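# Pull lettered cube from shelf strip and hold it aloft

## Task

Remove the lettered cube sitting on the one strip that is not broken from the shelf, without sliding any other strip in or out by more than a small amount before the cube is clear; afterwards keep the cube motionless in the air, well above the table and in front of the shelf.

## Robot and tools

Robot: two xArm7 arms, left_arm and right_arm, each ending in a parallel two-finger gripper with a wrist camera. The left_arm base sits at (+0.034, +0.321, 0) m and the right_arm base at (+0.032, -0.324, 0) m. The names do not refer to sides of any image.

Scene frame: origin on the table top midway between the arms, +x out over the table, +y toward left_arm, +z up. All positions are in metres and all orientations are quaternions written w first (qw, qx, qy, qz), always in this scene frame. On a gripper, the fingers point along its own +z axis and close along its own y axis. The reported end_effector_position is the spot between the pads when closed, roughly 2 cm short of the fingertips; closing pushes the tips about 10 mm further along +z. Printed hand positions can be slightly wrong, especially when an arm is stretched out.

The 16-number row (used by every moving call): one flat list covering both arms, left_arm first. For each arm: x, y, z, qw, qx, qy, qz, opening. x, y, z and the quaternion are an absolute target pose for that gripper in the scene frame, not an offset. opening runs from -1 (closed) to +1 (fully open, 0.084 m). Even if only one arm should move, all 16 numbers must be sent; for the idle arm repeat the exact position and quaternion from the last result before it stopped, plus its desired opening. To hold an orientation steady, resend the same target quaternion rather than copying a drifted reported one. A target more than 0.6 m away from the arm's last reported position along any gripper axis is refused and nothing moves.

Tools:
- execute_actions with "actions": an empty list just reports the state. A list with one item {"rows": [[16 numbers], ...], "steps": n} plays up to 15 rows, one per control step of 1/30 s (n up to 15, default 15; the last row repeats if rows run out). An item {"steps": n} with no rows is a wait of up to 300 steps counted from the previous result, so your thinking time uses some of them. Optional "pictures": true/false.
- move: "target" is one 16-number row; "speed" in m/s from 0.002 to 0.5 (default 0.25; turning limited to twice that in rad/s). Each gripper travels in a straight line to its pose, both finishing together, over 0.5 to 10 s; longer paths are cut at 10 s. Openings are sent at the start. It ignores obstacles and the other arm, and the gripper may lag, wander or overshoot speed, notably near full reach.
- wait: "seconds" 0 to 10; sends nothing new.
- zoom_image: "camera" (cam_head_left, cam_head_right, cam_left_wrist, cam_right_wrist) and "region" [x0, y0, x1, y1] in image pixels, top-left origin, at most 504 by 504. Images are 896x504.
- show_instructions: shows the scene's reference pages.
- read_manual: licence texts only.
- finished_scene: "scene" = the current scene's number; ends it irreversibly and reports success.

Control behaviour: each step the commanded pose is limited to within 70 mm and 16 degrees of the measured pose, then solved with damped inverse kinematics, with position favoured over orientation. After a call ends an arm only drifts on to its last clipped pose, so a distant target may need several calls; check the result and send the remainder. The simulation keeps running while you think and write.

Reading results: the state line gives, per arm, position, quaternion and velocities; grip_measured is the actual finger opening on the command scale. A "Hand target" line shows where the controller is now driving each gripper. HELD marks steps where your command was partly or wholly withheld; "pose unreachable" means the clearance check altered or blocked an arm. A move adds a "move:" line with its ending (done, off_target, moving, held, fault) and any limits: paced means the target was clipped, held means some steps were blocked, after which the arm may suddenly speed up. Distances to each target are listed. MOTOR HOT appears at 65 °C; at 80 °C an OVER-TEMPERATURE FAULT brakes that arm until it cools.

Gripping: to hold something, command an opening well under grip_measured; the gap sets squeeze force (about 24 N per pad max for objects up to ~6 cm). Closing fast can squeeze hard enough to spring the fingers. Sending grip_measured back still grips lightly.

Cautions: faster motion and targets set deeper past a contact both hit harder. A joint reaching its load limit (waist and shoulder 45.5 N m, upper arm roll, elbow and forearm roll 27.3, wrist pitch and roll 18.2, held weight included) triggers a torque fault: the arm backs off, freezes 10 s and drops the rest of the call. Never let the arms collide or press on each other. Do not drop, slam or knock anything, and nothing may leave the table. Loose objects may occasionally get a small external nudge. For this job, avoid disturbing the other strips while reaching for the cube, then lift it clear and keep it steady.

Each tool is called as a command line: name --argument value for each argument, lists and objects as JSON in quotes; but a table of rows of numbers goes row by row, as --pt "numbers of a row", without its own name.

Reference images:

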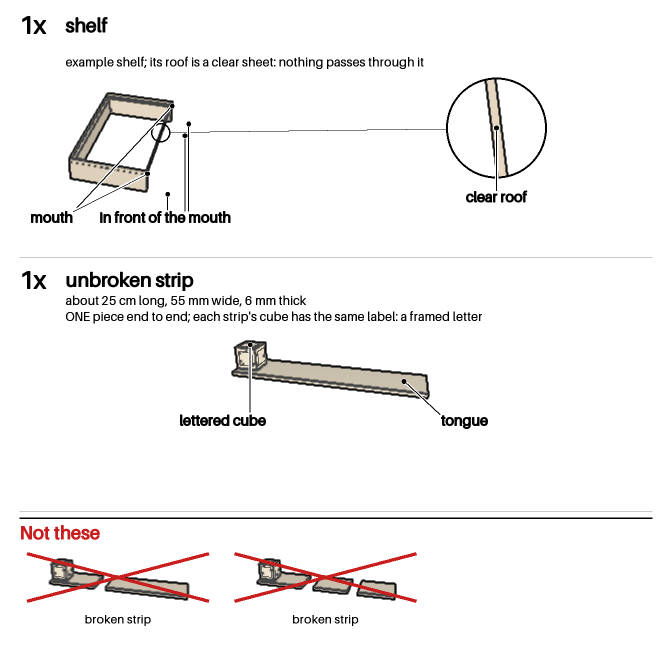

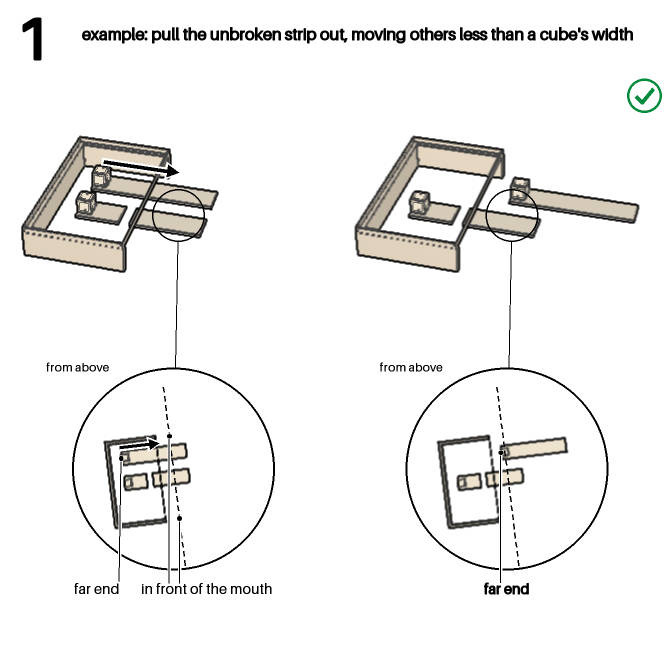

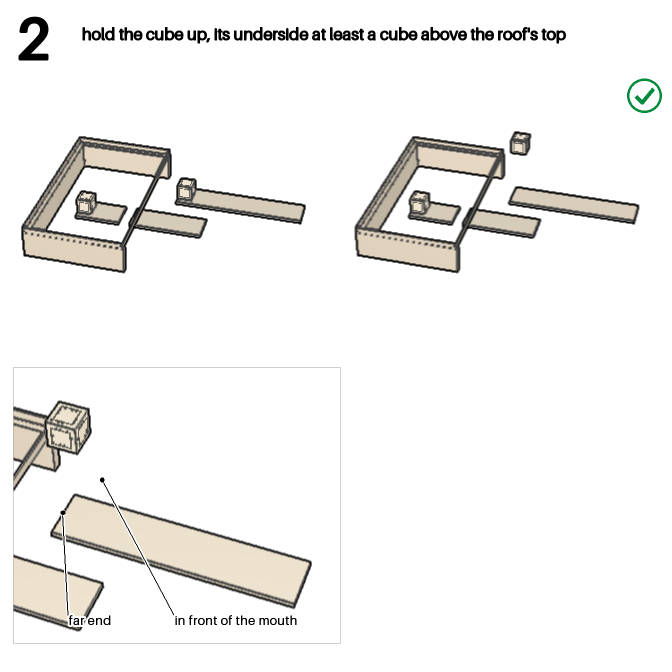

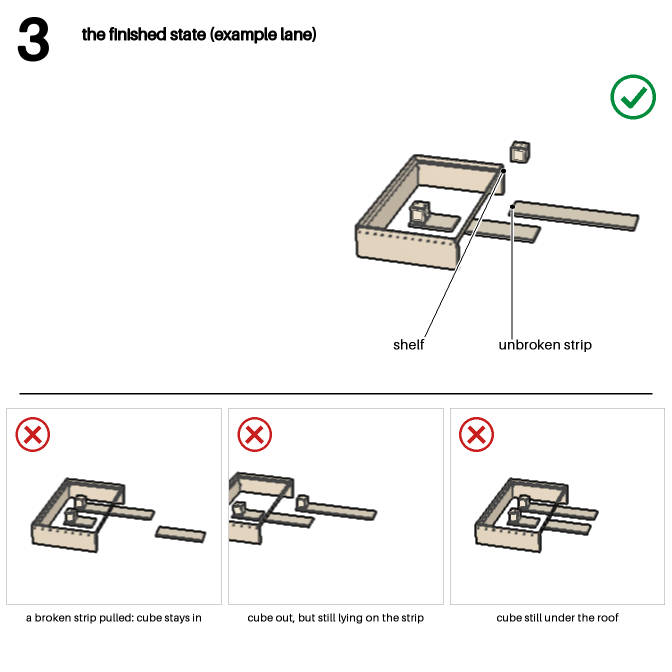

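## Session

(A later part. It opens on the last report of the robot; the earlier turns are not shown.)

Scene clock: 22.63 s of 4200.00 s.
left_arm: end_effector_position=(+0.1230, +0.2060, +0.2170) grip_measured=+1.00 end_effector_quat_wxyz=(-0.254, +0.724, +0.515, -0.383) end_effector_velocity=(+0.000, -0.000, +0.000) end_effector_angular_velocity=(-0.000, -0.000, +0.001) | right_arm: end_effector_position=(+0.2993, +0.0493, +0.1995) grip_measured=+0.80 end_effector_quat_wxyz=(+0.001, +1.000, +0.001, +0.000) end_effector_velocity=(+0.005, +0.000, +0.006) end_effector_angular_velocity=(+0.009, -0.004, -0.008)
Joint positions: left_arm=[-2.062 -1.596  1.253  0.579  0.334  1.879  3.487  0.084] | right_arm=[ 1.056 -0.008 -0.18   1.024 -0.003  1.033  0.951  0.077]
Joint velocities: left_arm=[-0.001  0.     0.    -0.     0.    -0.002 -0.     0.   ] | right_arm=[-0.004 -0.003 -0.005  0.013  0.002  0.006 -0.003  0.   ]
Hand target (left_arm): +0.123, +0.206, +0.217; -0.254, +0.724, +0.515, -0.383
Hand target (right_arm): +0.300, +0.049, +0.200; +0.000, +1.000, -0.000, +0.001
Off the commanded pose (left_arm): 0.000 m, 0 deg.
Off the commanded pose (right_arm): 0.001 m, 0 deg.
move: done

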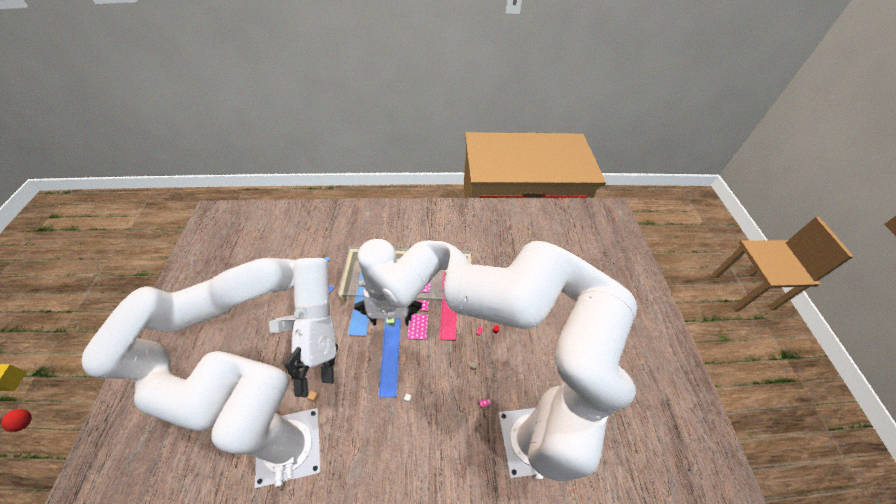

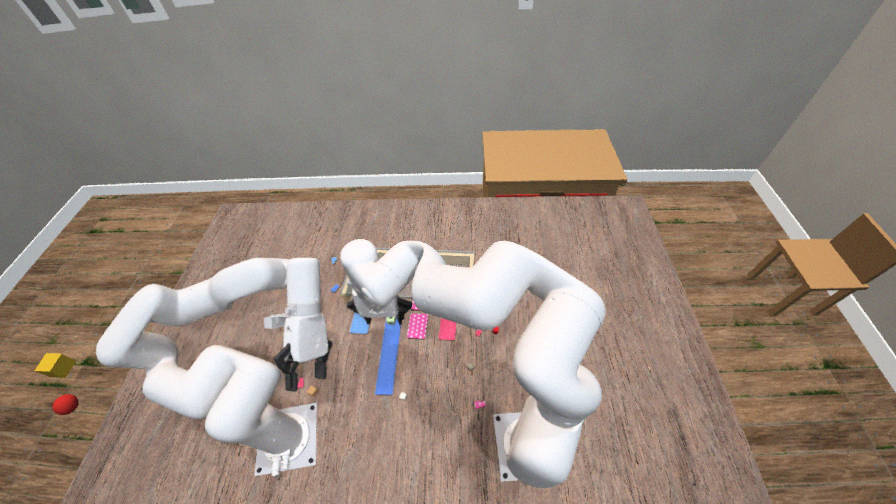

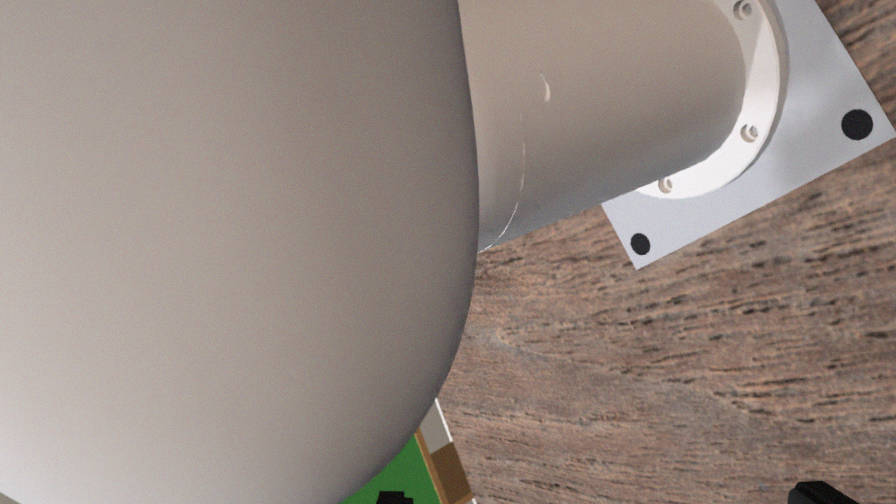

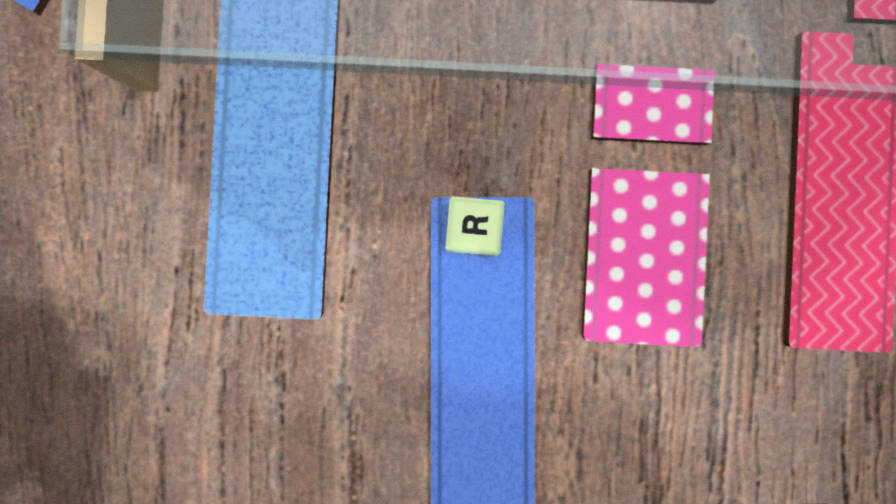

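move --target '[0.123,0.206,0.217,-0.254,0.724,0.515,-0.383,1,0.379,0.074,0.08,0,1,0,0,0.3]'

move --target '[0.123,0.206,0.217,-0.254,0.724,0.515,-0.383,1,0.379,0.074,0.034,0,1,0,0,0.3]' --speed 0.06

move --target '[0.123,0.206,0.217,-0.254,0.724,0.515,-0.383,1,0.379,0.074,0.034,0,1,0,0,-0.8]'

move --target '[0.123,0.206,0.217,-0.254,0.724,0.515,-0.383,1,0.37,0.074,0.22,0,1,0,0,-0.8]' --speed 0.15

Scene clock: 28.30 s of 4200.00 s.
left_arm: end_effector_position=(+0.1230, +0.2060, +0.2170) grip_measured=+1.00 end_effector_quat_wxyz=(-0.254, +0.724, +0.515, -0.383) end_effector_velocity=(+0.000, +0.001, -0.000) end_effector_angular_velocity=(+0.001, -0.001, -0.001) | right_arm: end_effector_position=(+0.3790, +0.0751, +0.0806) grip_measured=+0.29 end_effector_quat_wxyz=(-0.001, +1.000, +0.000, -0.000) end_effector_velocity=(-0.000, -0.003, -0.005) end_effector_angular_velocity=(-0.009, +0.005, -0.001)
Joint positions: left_arm=[-2.062 -1.596  1.253  0.579  0.334  1.879  3.487  0.084] | right_arm=[ 0.975  0.384 -0.208  1.16   0.112  0.786  0.777  0.056]
Joint velocities: left_arm=[ 0.001 -0.     0.    -0.     0.001  0.002  0.    -0.   ] | right_arm=[-0.002  0.009 -0.001 -0.001  0.001  0.    -0.002  0.   ]
Hand target (left_arm): +0.123, +0.206, +0.217; -0.254, +0.724, +0.515, -0.383
Hand target (right_arm): +0.379, +0.075, +0.080; -0.000, +1.000, +0.000, -0.001
Off the commanded pose (left_arm): 0.000 m, 0 deg.
Off the commanded pose (right_arm): 0.001 m, 0 deg.
After step 90, 1.57 s passed at rest.
move: done

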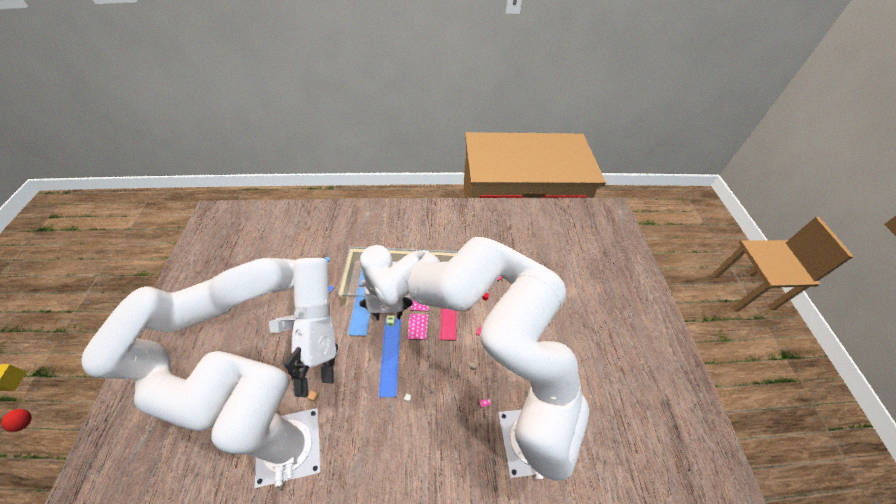

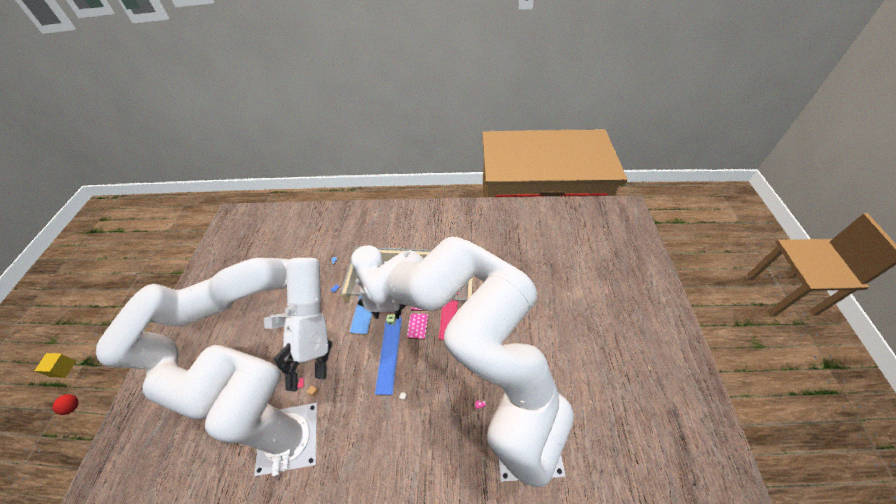

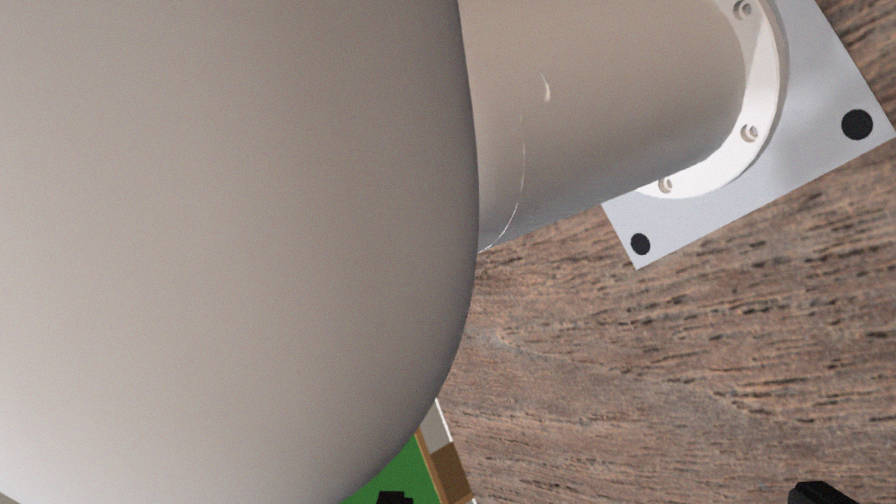

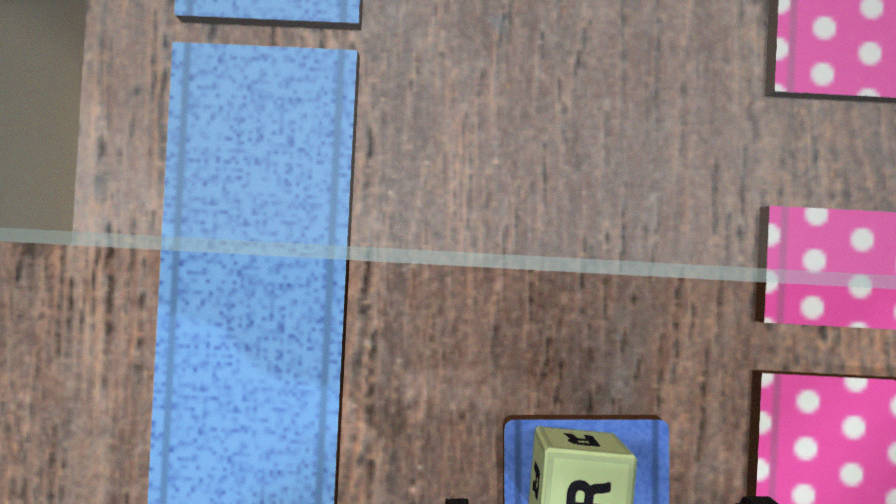

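Scene clock: 29.40 s of 4200.00 s.
left_arm: end_effector_position=(+0.1230, +0.2060, +0.2170) grip_measured=+1.00 end_effector_quat_wxyz=(-0.254, +0.724, +0.515, -0.383) end_effector_velocity=(+0.000, -0.000, -0.000) end_effector_angular_velocity=(-0.001, -0.001, -0.000) | right_arm: end_effector_position=(+0.3792, +0.0744, +0.0343) grip_measured=+0.29 end_effector_quat_wxyz=(-0.000, +1.000, -0.000, +0.000) end_effector_velocity=(+0.001, +0.001, +0.001) end_effector_angular_velocity=(+0.005, -0.003, -0.001)
Joint positions: left_arm=[-2.062 -1.596  1.253  0.579  0.334  1.879  3.487  0.084] | right_arm=[ 0.963  0.474 -0.192  1.141  0.14   0.678  0.757  0.056]
Joint velocities: left_arm=[-0.    -0.    -0.    -0.     0.001 -0.     0.001  0.   ] | right_arm=[-0.001  0.     0.     0.002  0.002 -0.004 -0.001  0.   ]
Hand target (left_arm): +0.123, +0.206, +0.217; -0.254, +0.724, +0.515, -0.383
Hand target (right_arm): +0.379, +0.074, +0.034; -0.000, +1.000, -0.000, -0.000
Off the commanded pose (left_arm): 0.000 m, 0 deg.
Off the commanded pose (right_arm): 0.001 m, 0 deg.
move: done

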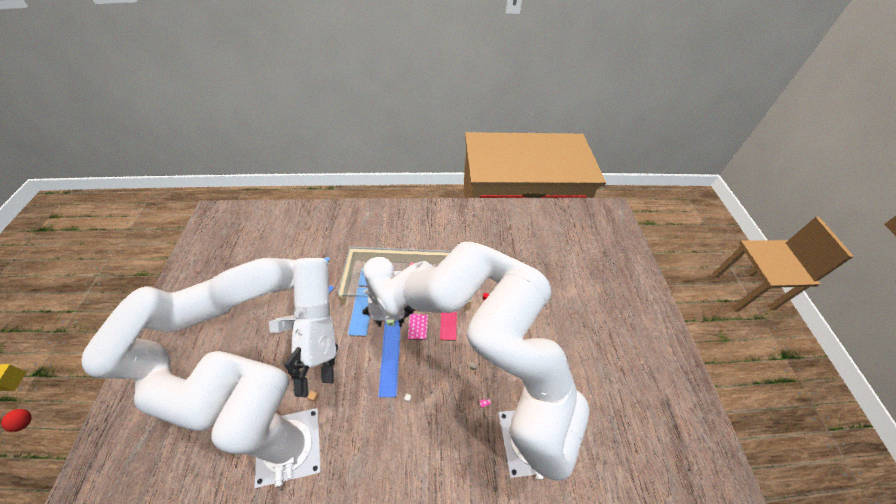

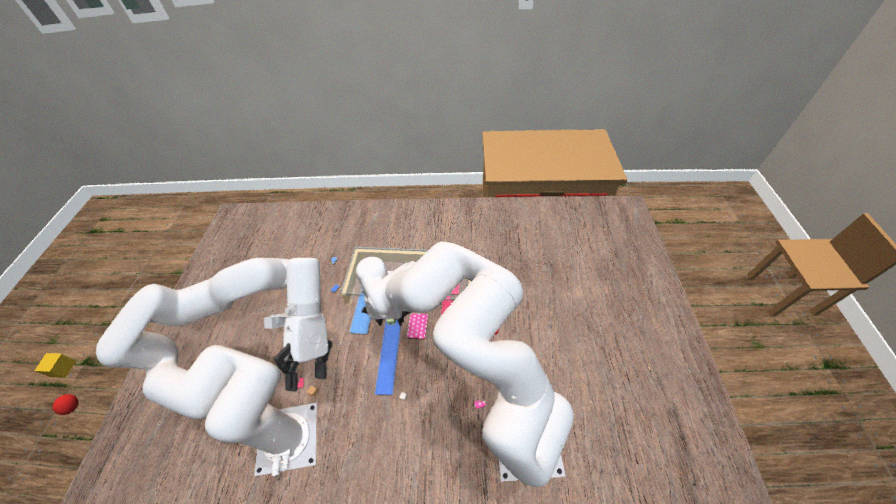

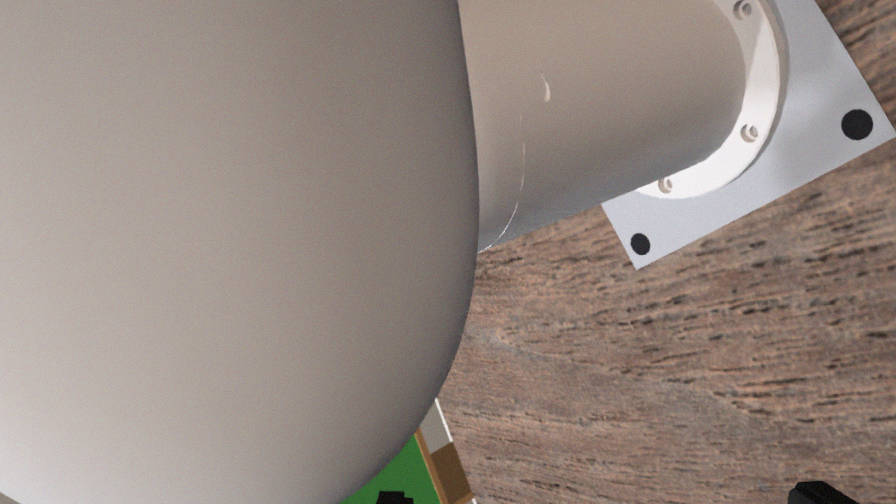

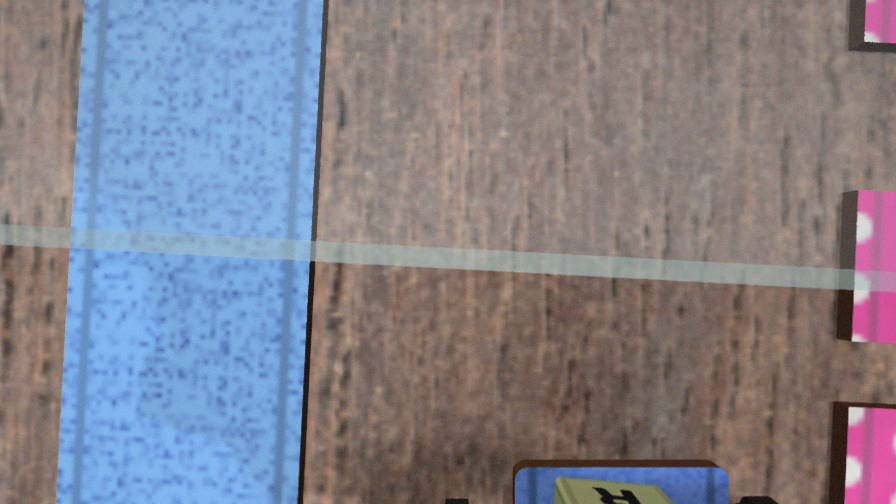

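Scene clock: 30.10 s of 4200.00 s.
left_arm: end_effector_position=(+0.1230, +0.2060, +0.2170) grip_measured=+1.00 end_effector_quat_wxyz=(-0.254, +0.724, +0.515, -0.383) end_effector_velocity=(-0.000, +0.000, +0.000) end_effector_angular_velocity=(+0.000, +0.001, +0.000) | right_arm: end_effector_position=(+0.3792, +0.0742, +0.0343) grip_measured=-0.45 end_effector_quat_wxyz=(-0.000, +1.000, +0.000, +0.000) end_effector_velocity=(-0.000, -0.000, -0.000) end_effector_angular_velocity=(-0.001, +0.001, -0.000)
Joint positions: left_arm=[-2.062 -1.596  1.253  0.579  0.334  1.879  3.487  0.084] | right_arm=[ 0.964  0.474 -0.192  1.14   0.14   0.678  0.757  0.024]
Joint velocities: left_arm=[ 0.001 -0.     0.     0.    -0.001  0.    -0.     0.   ] | right_arm=[ 0.     0.     0.    -0.     0.     0.001  0.     0.   ]
Hand target (left_arm): +0.123, +0.206, +0.217; -0.254, +0.724, +0.515, -0.383
Hand target (right_arm): +0.379, +0.074, +0.034; +0.000, +1.000, -0.000, +0.000
Off the commanded pose (left_arm): 0.000 m, 0 deg.
Off the commanded pose (right_arm): 0.000 m, 0 deg.
move: done

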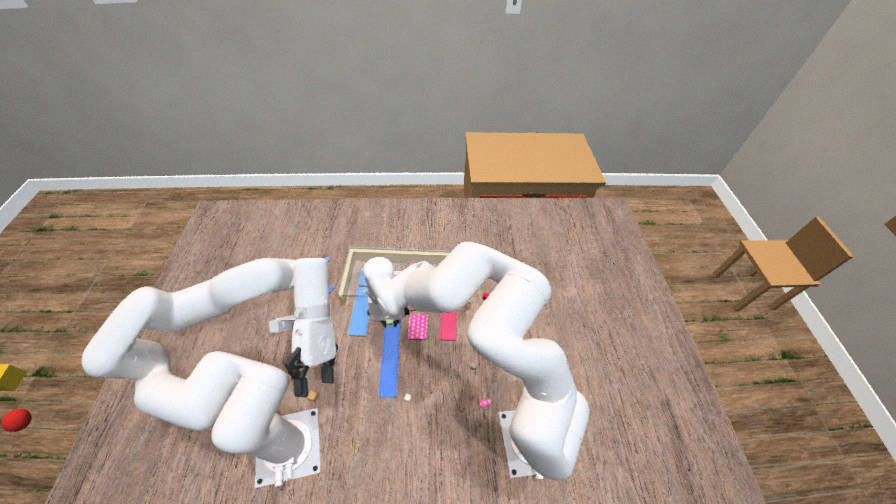

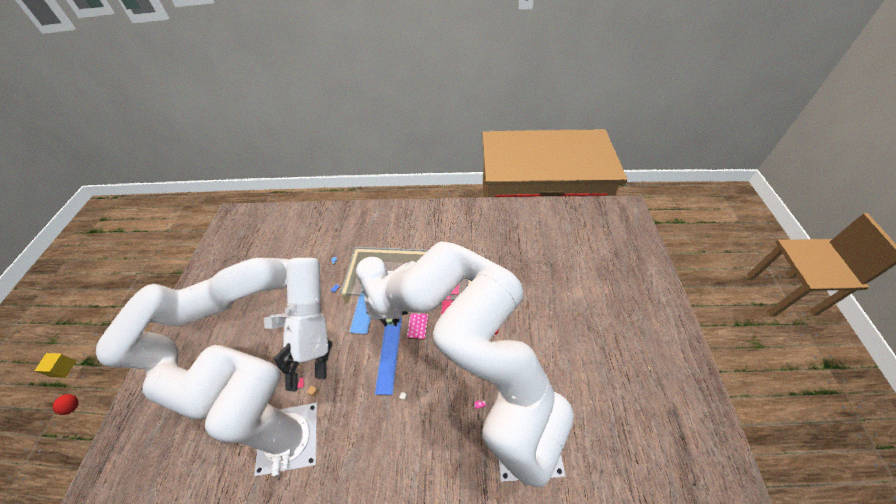

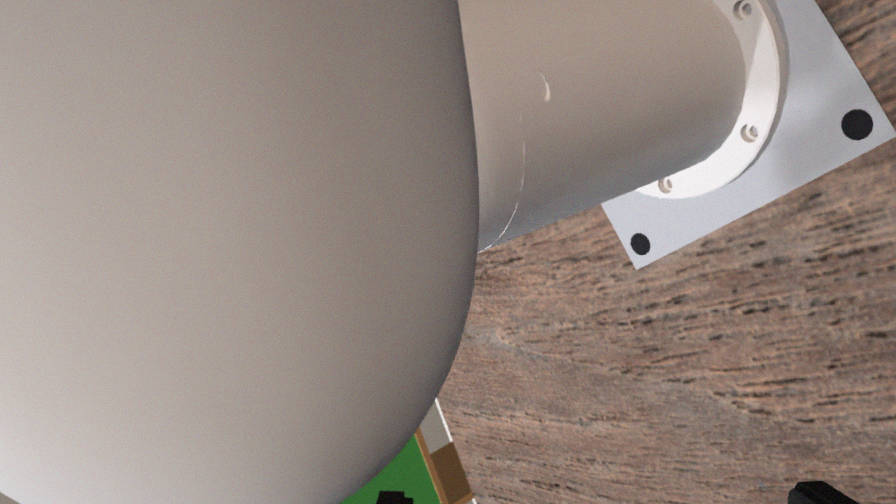

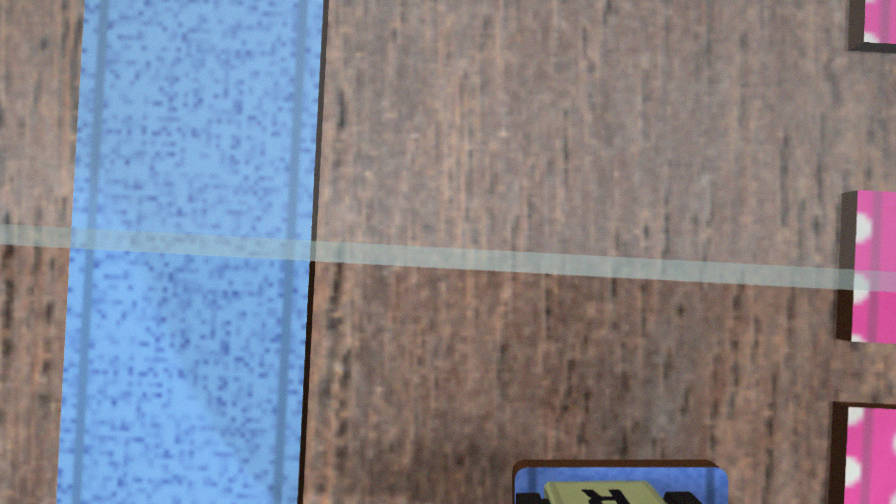

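Scene clock: 31.70 s of 4200.00 s.
left_arm: end_effector_position=(+0.1230, +0.2060, +0.2170) grip_measured=+1.00 end_effector_quat_wxyz=(-0.254, +0.724, +0.515, -0.383) end_effector_velocity=(+0.000, -0.000, +0.000) end_effector_angular_velocity=(-0.000, +0.001, +0.001) | right_arm: end_effector_position=(+0.3695, +0.0728, +0.2193) grip_measured=-0.45 end_effector_quat_wxyz=(+0.001, +1.000, +0.000, -0.000) end_effector_velocity=(+0.001, +0.000, +0.004) end_effector_angular_velocity=(+0.002, -0.001, -0.001)
Joint positions: left_arm=[-2.062 -1.596  1.253  0.579  0.334  1.879  3.487  0.084] | right_arm=[ 1.001  0.179 -0.225  1.307  0.042  1.134  0.836  0.024]
Joint velocities: left_arm=[ 0.001  0.     0.    -0.    -0.    -0.001  0.    -0.   ] | right_arm=[-0.001 -0.003  0.     0.007 -0.     0.007  0.     0.   ]
Hand target (left_arm): +0.123, +0.206, +0.217; -0.254, +0.724, +0.515, -0.383
Hand target (right_arm): +0.370, +0.073, +0.220; +0.000, +1.000, +0.000, +0.001
Off the commanded pose (left_arm): 0.000 m, 0 deg.
Off the commanded pose (right_arm): 0.002 m, 0 deg.
move: done

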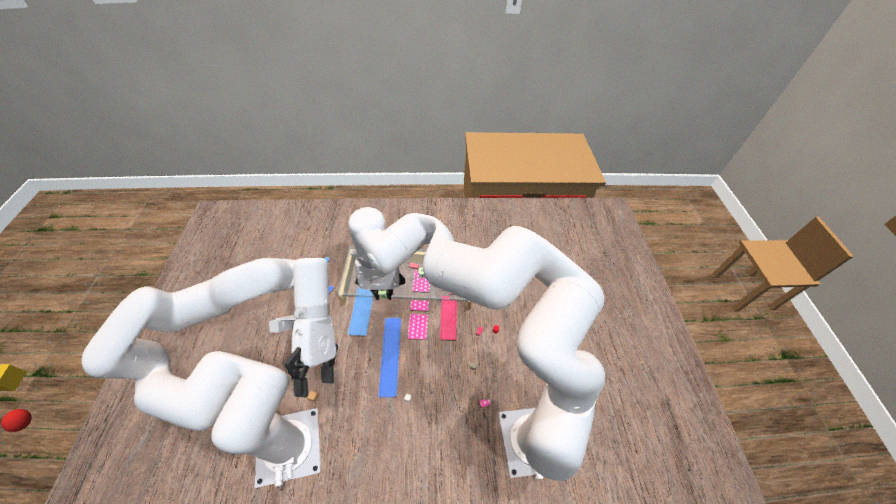

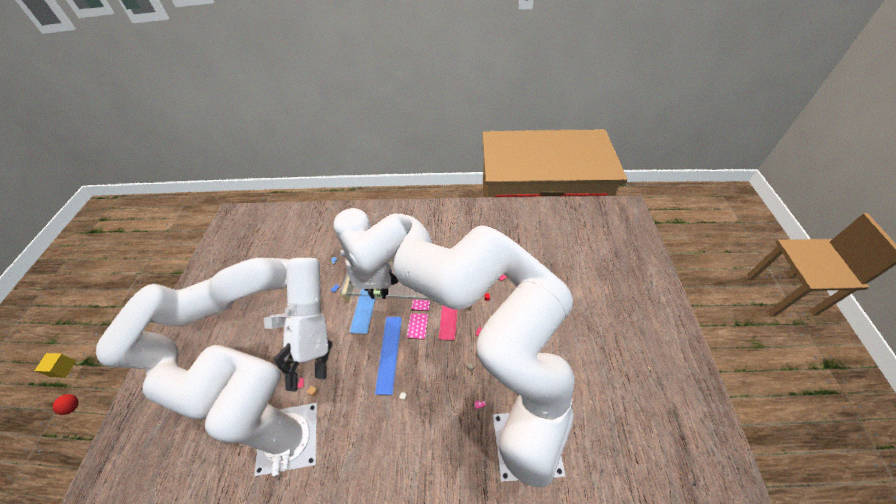

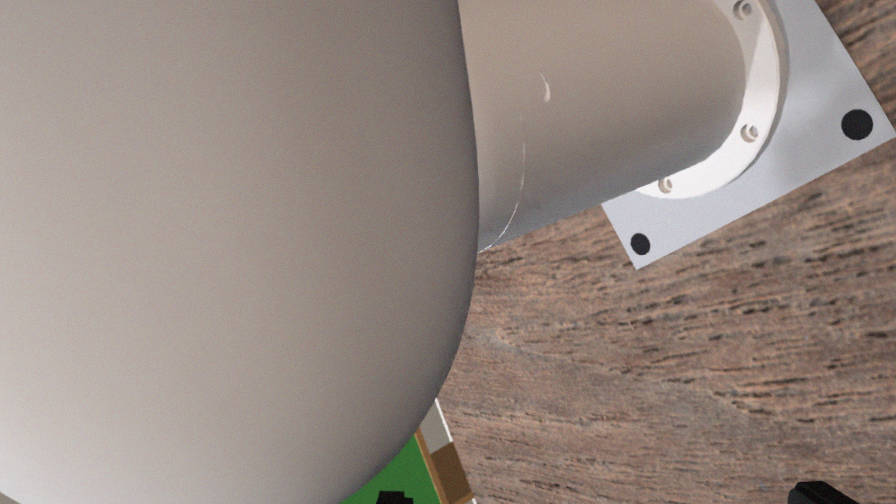

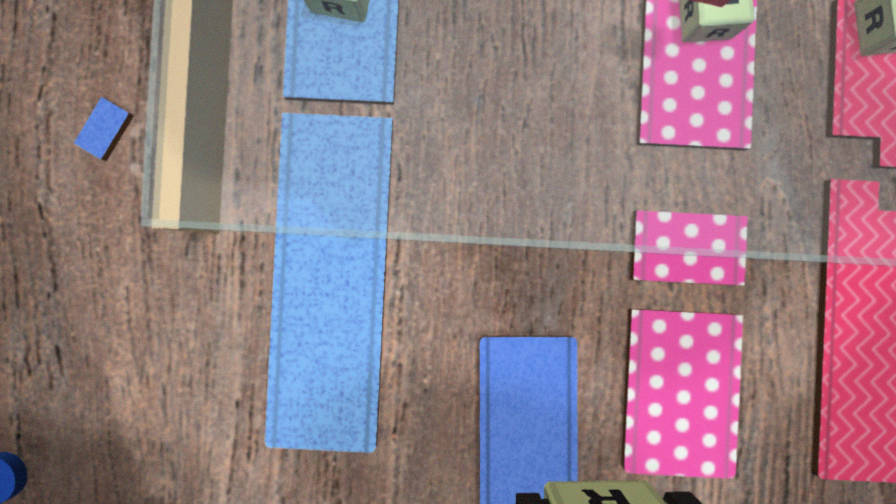

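finished_scene --scene 1

The scene is finished: the task was done.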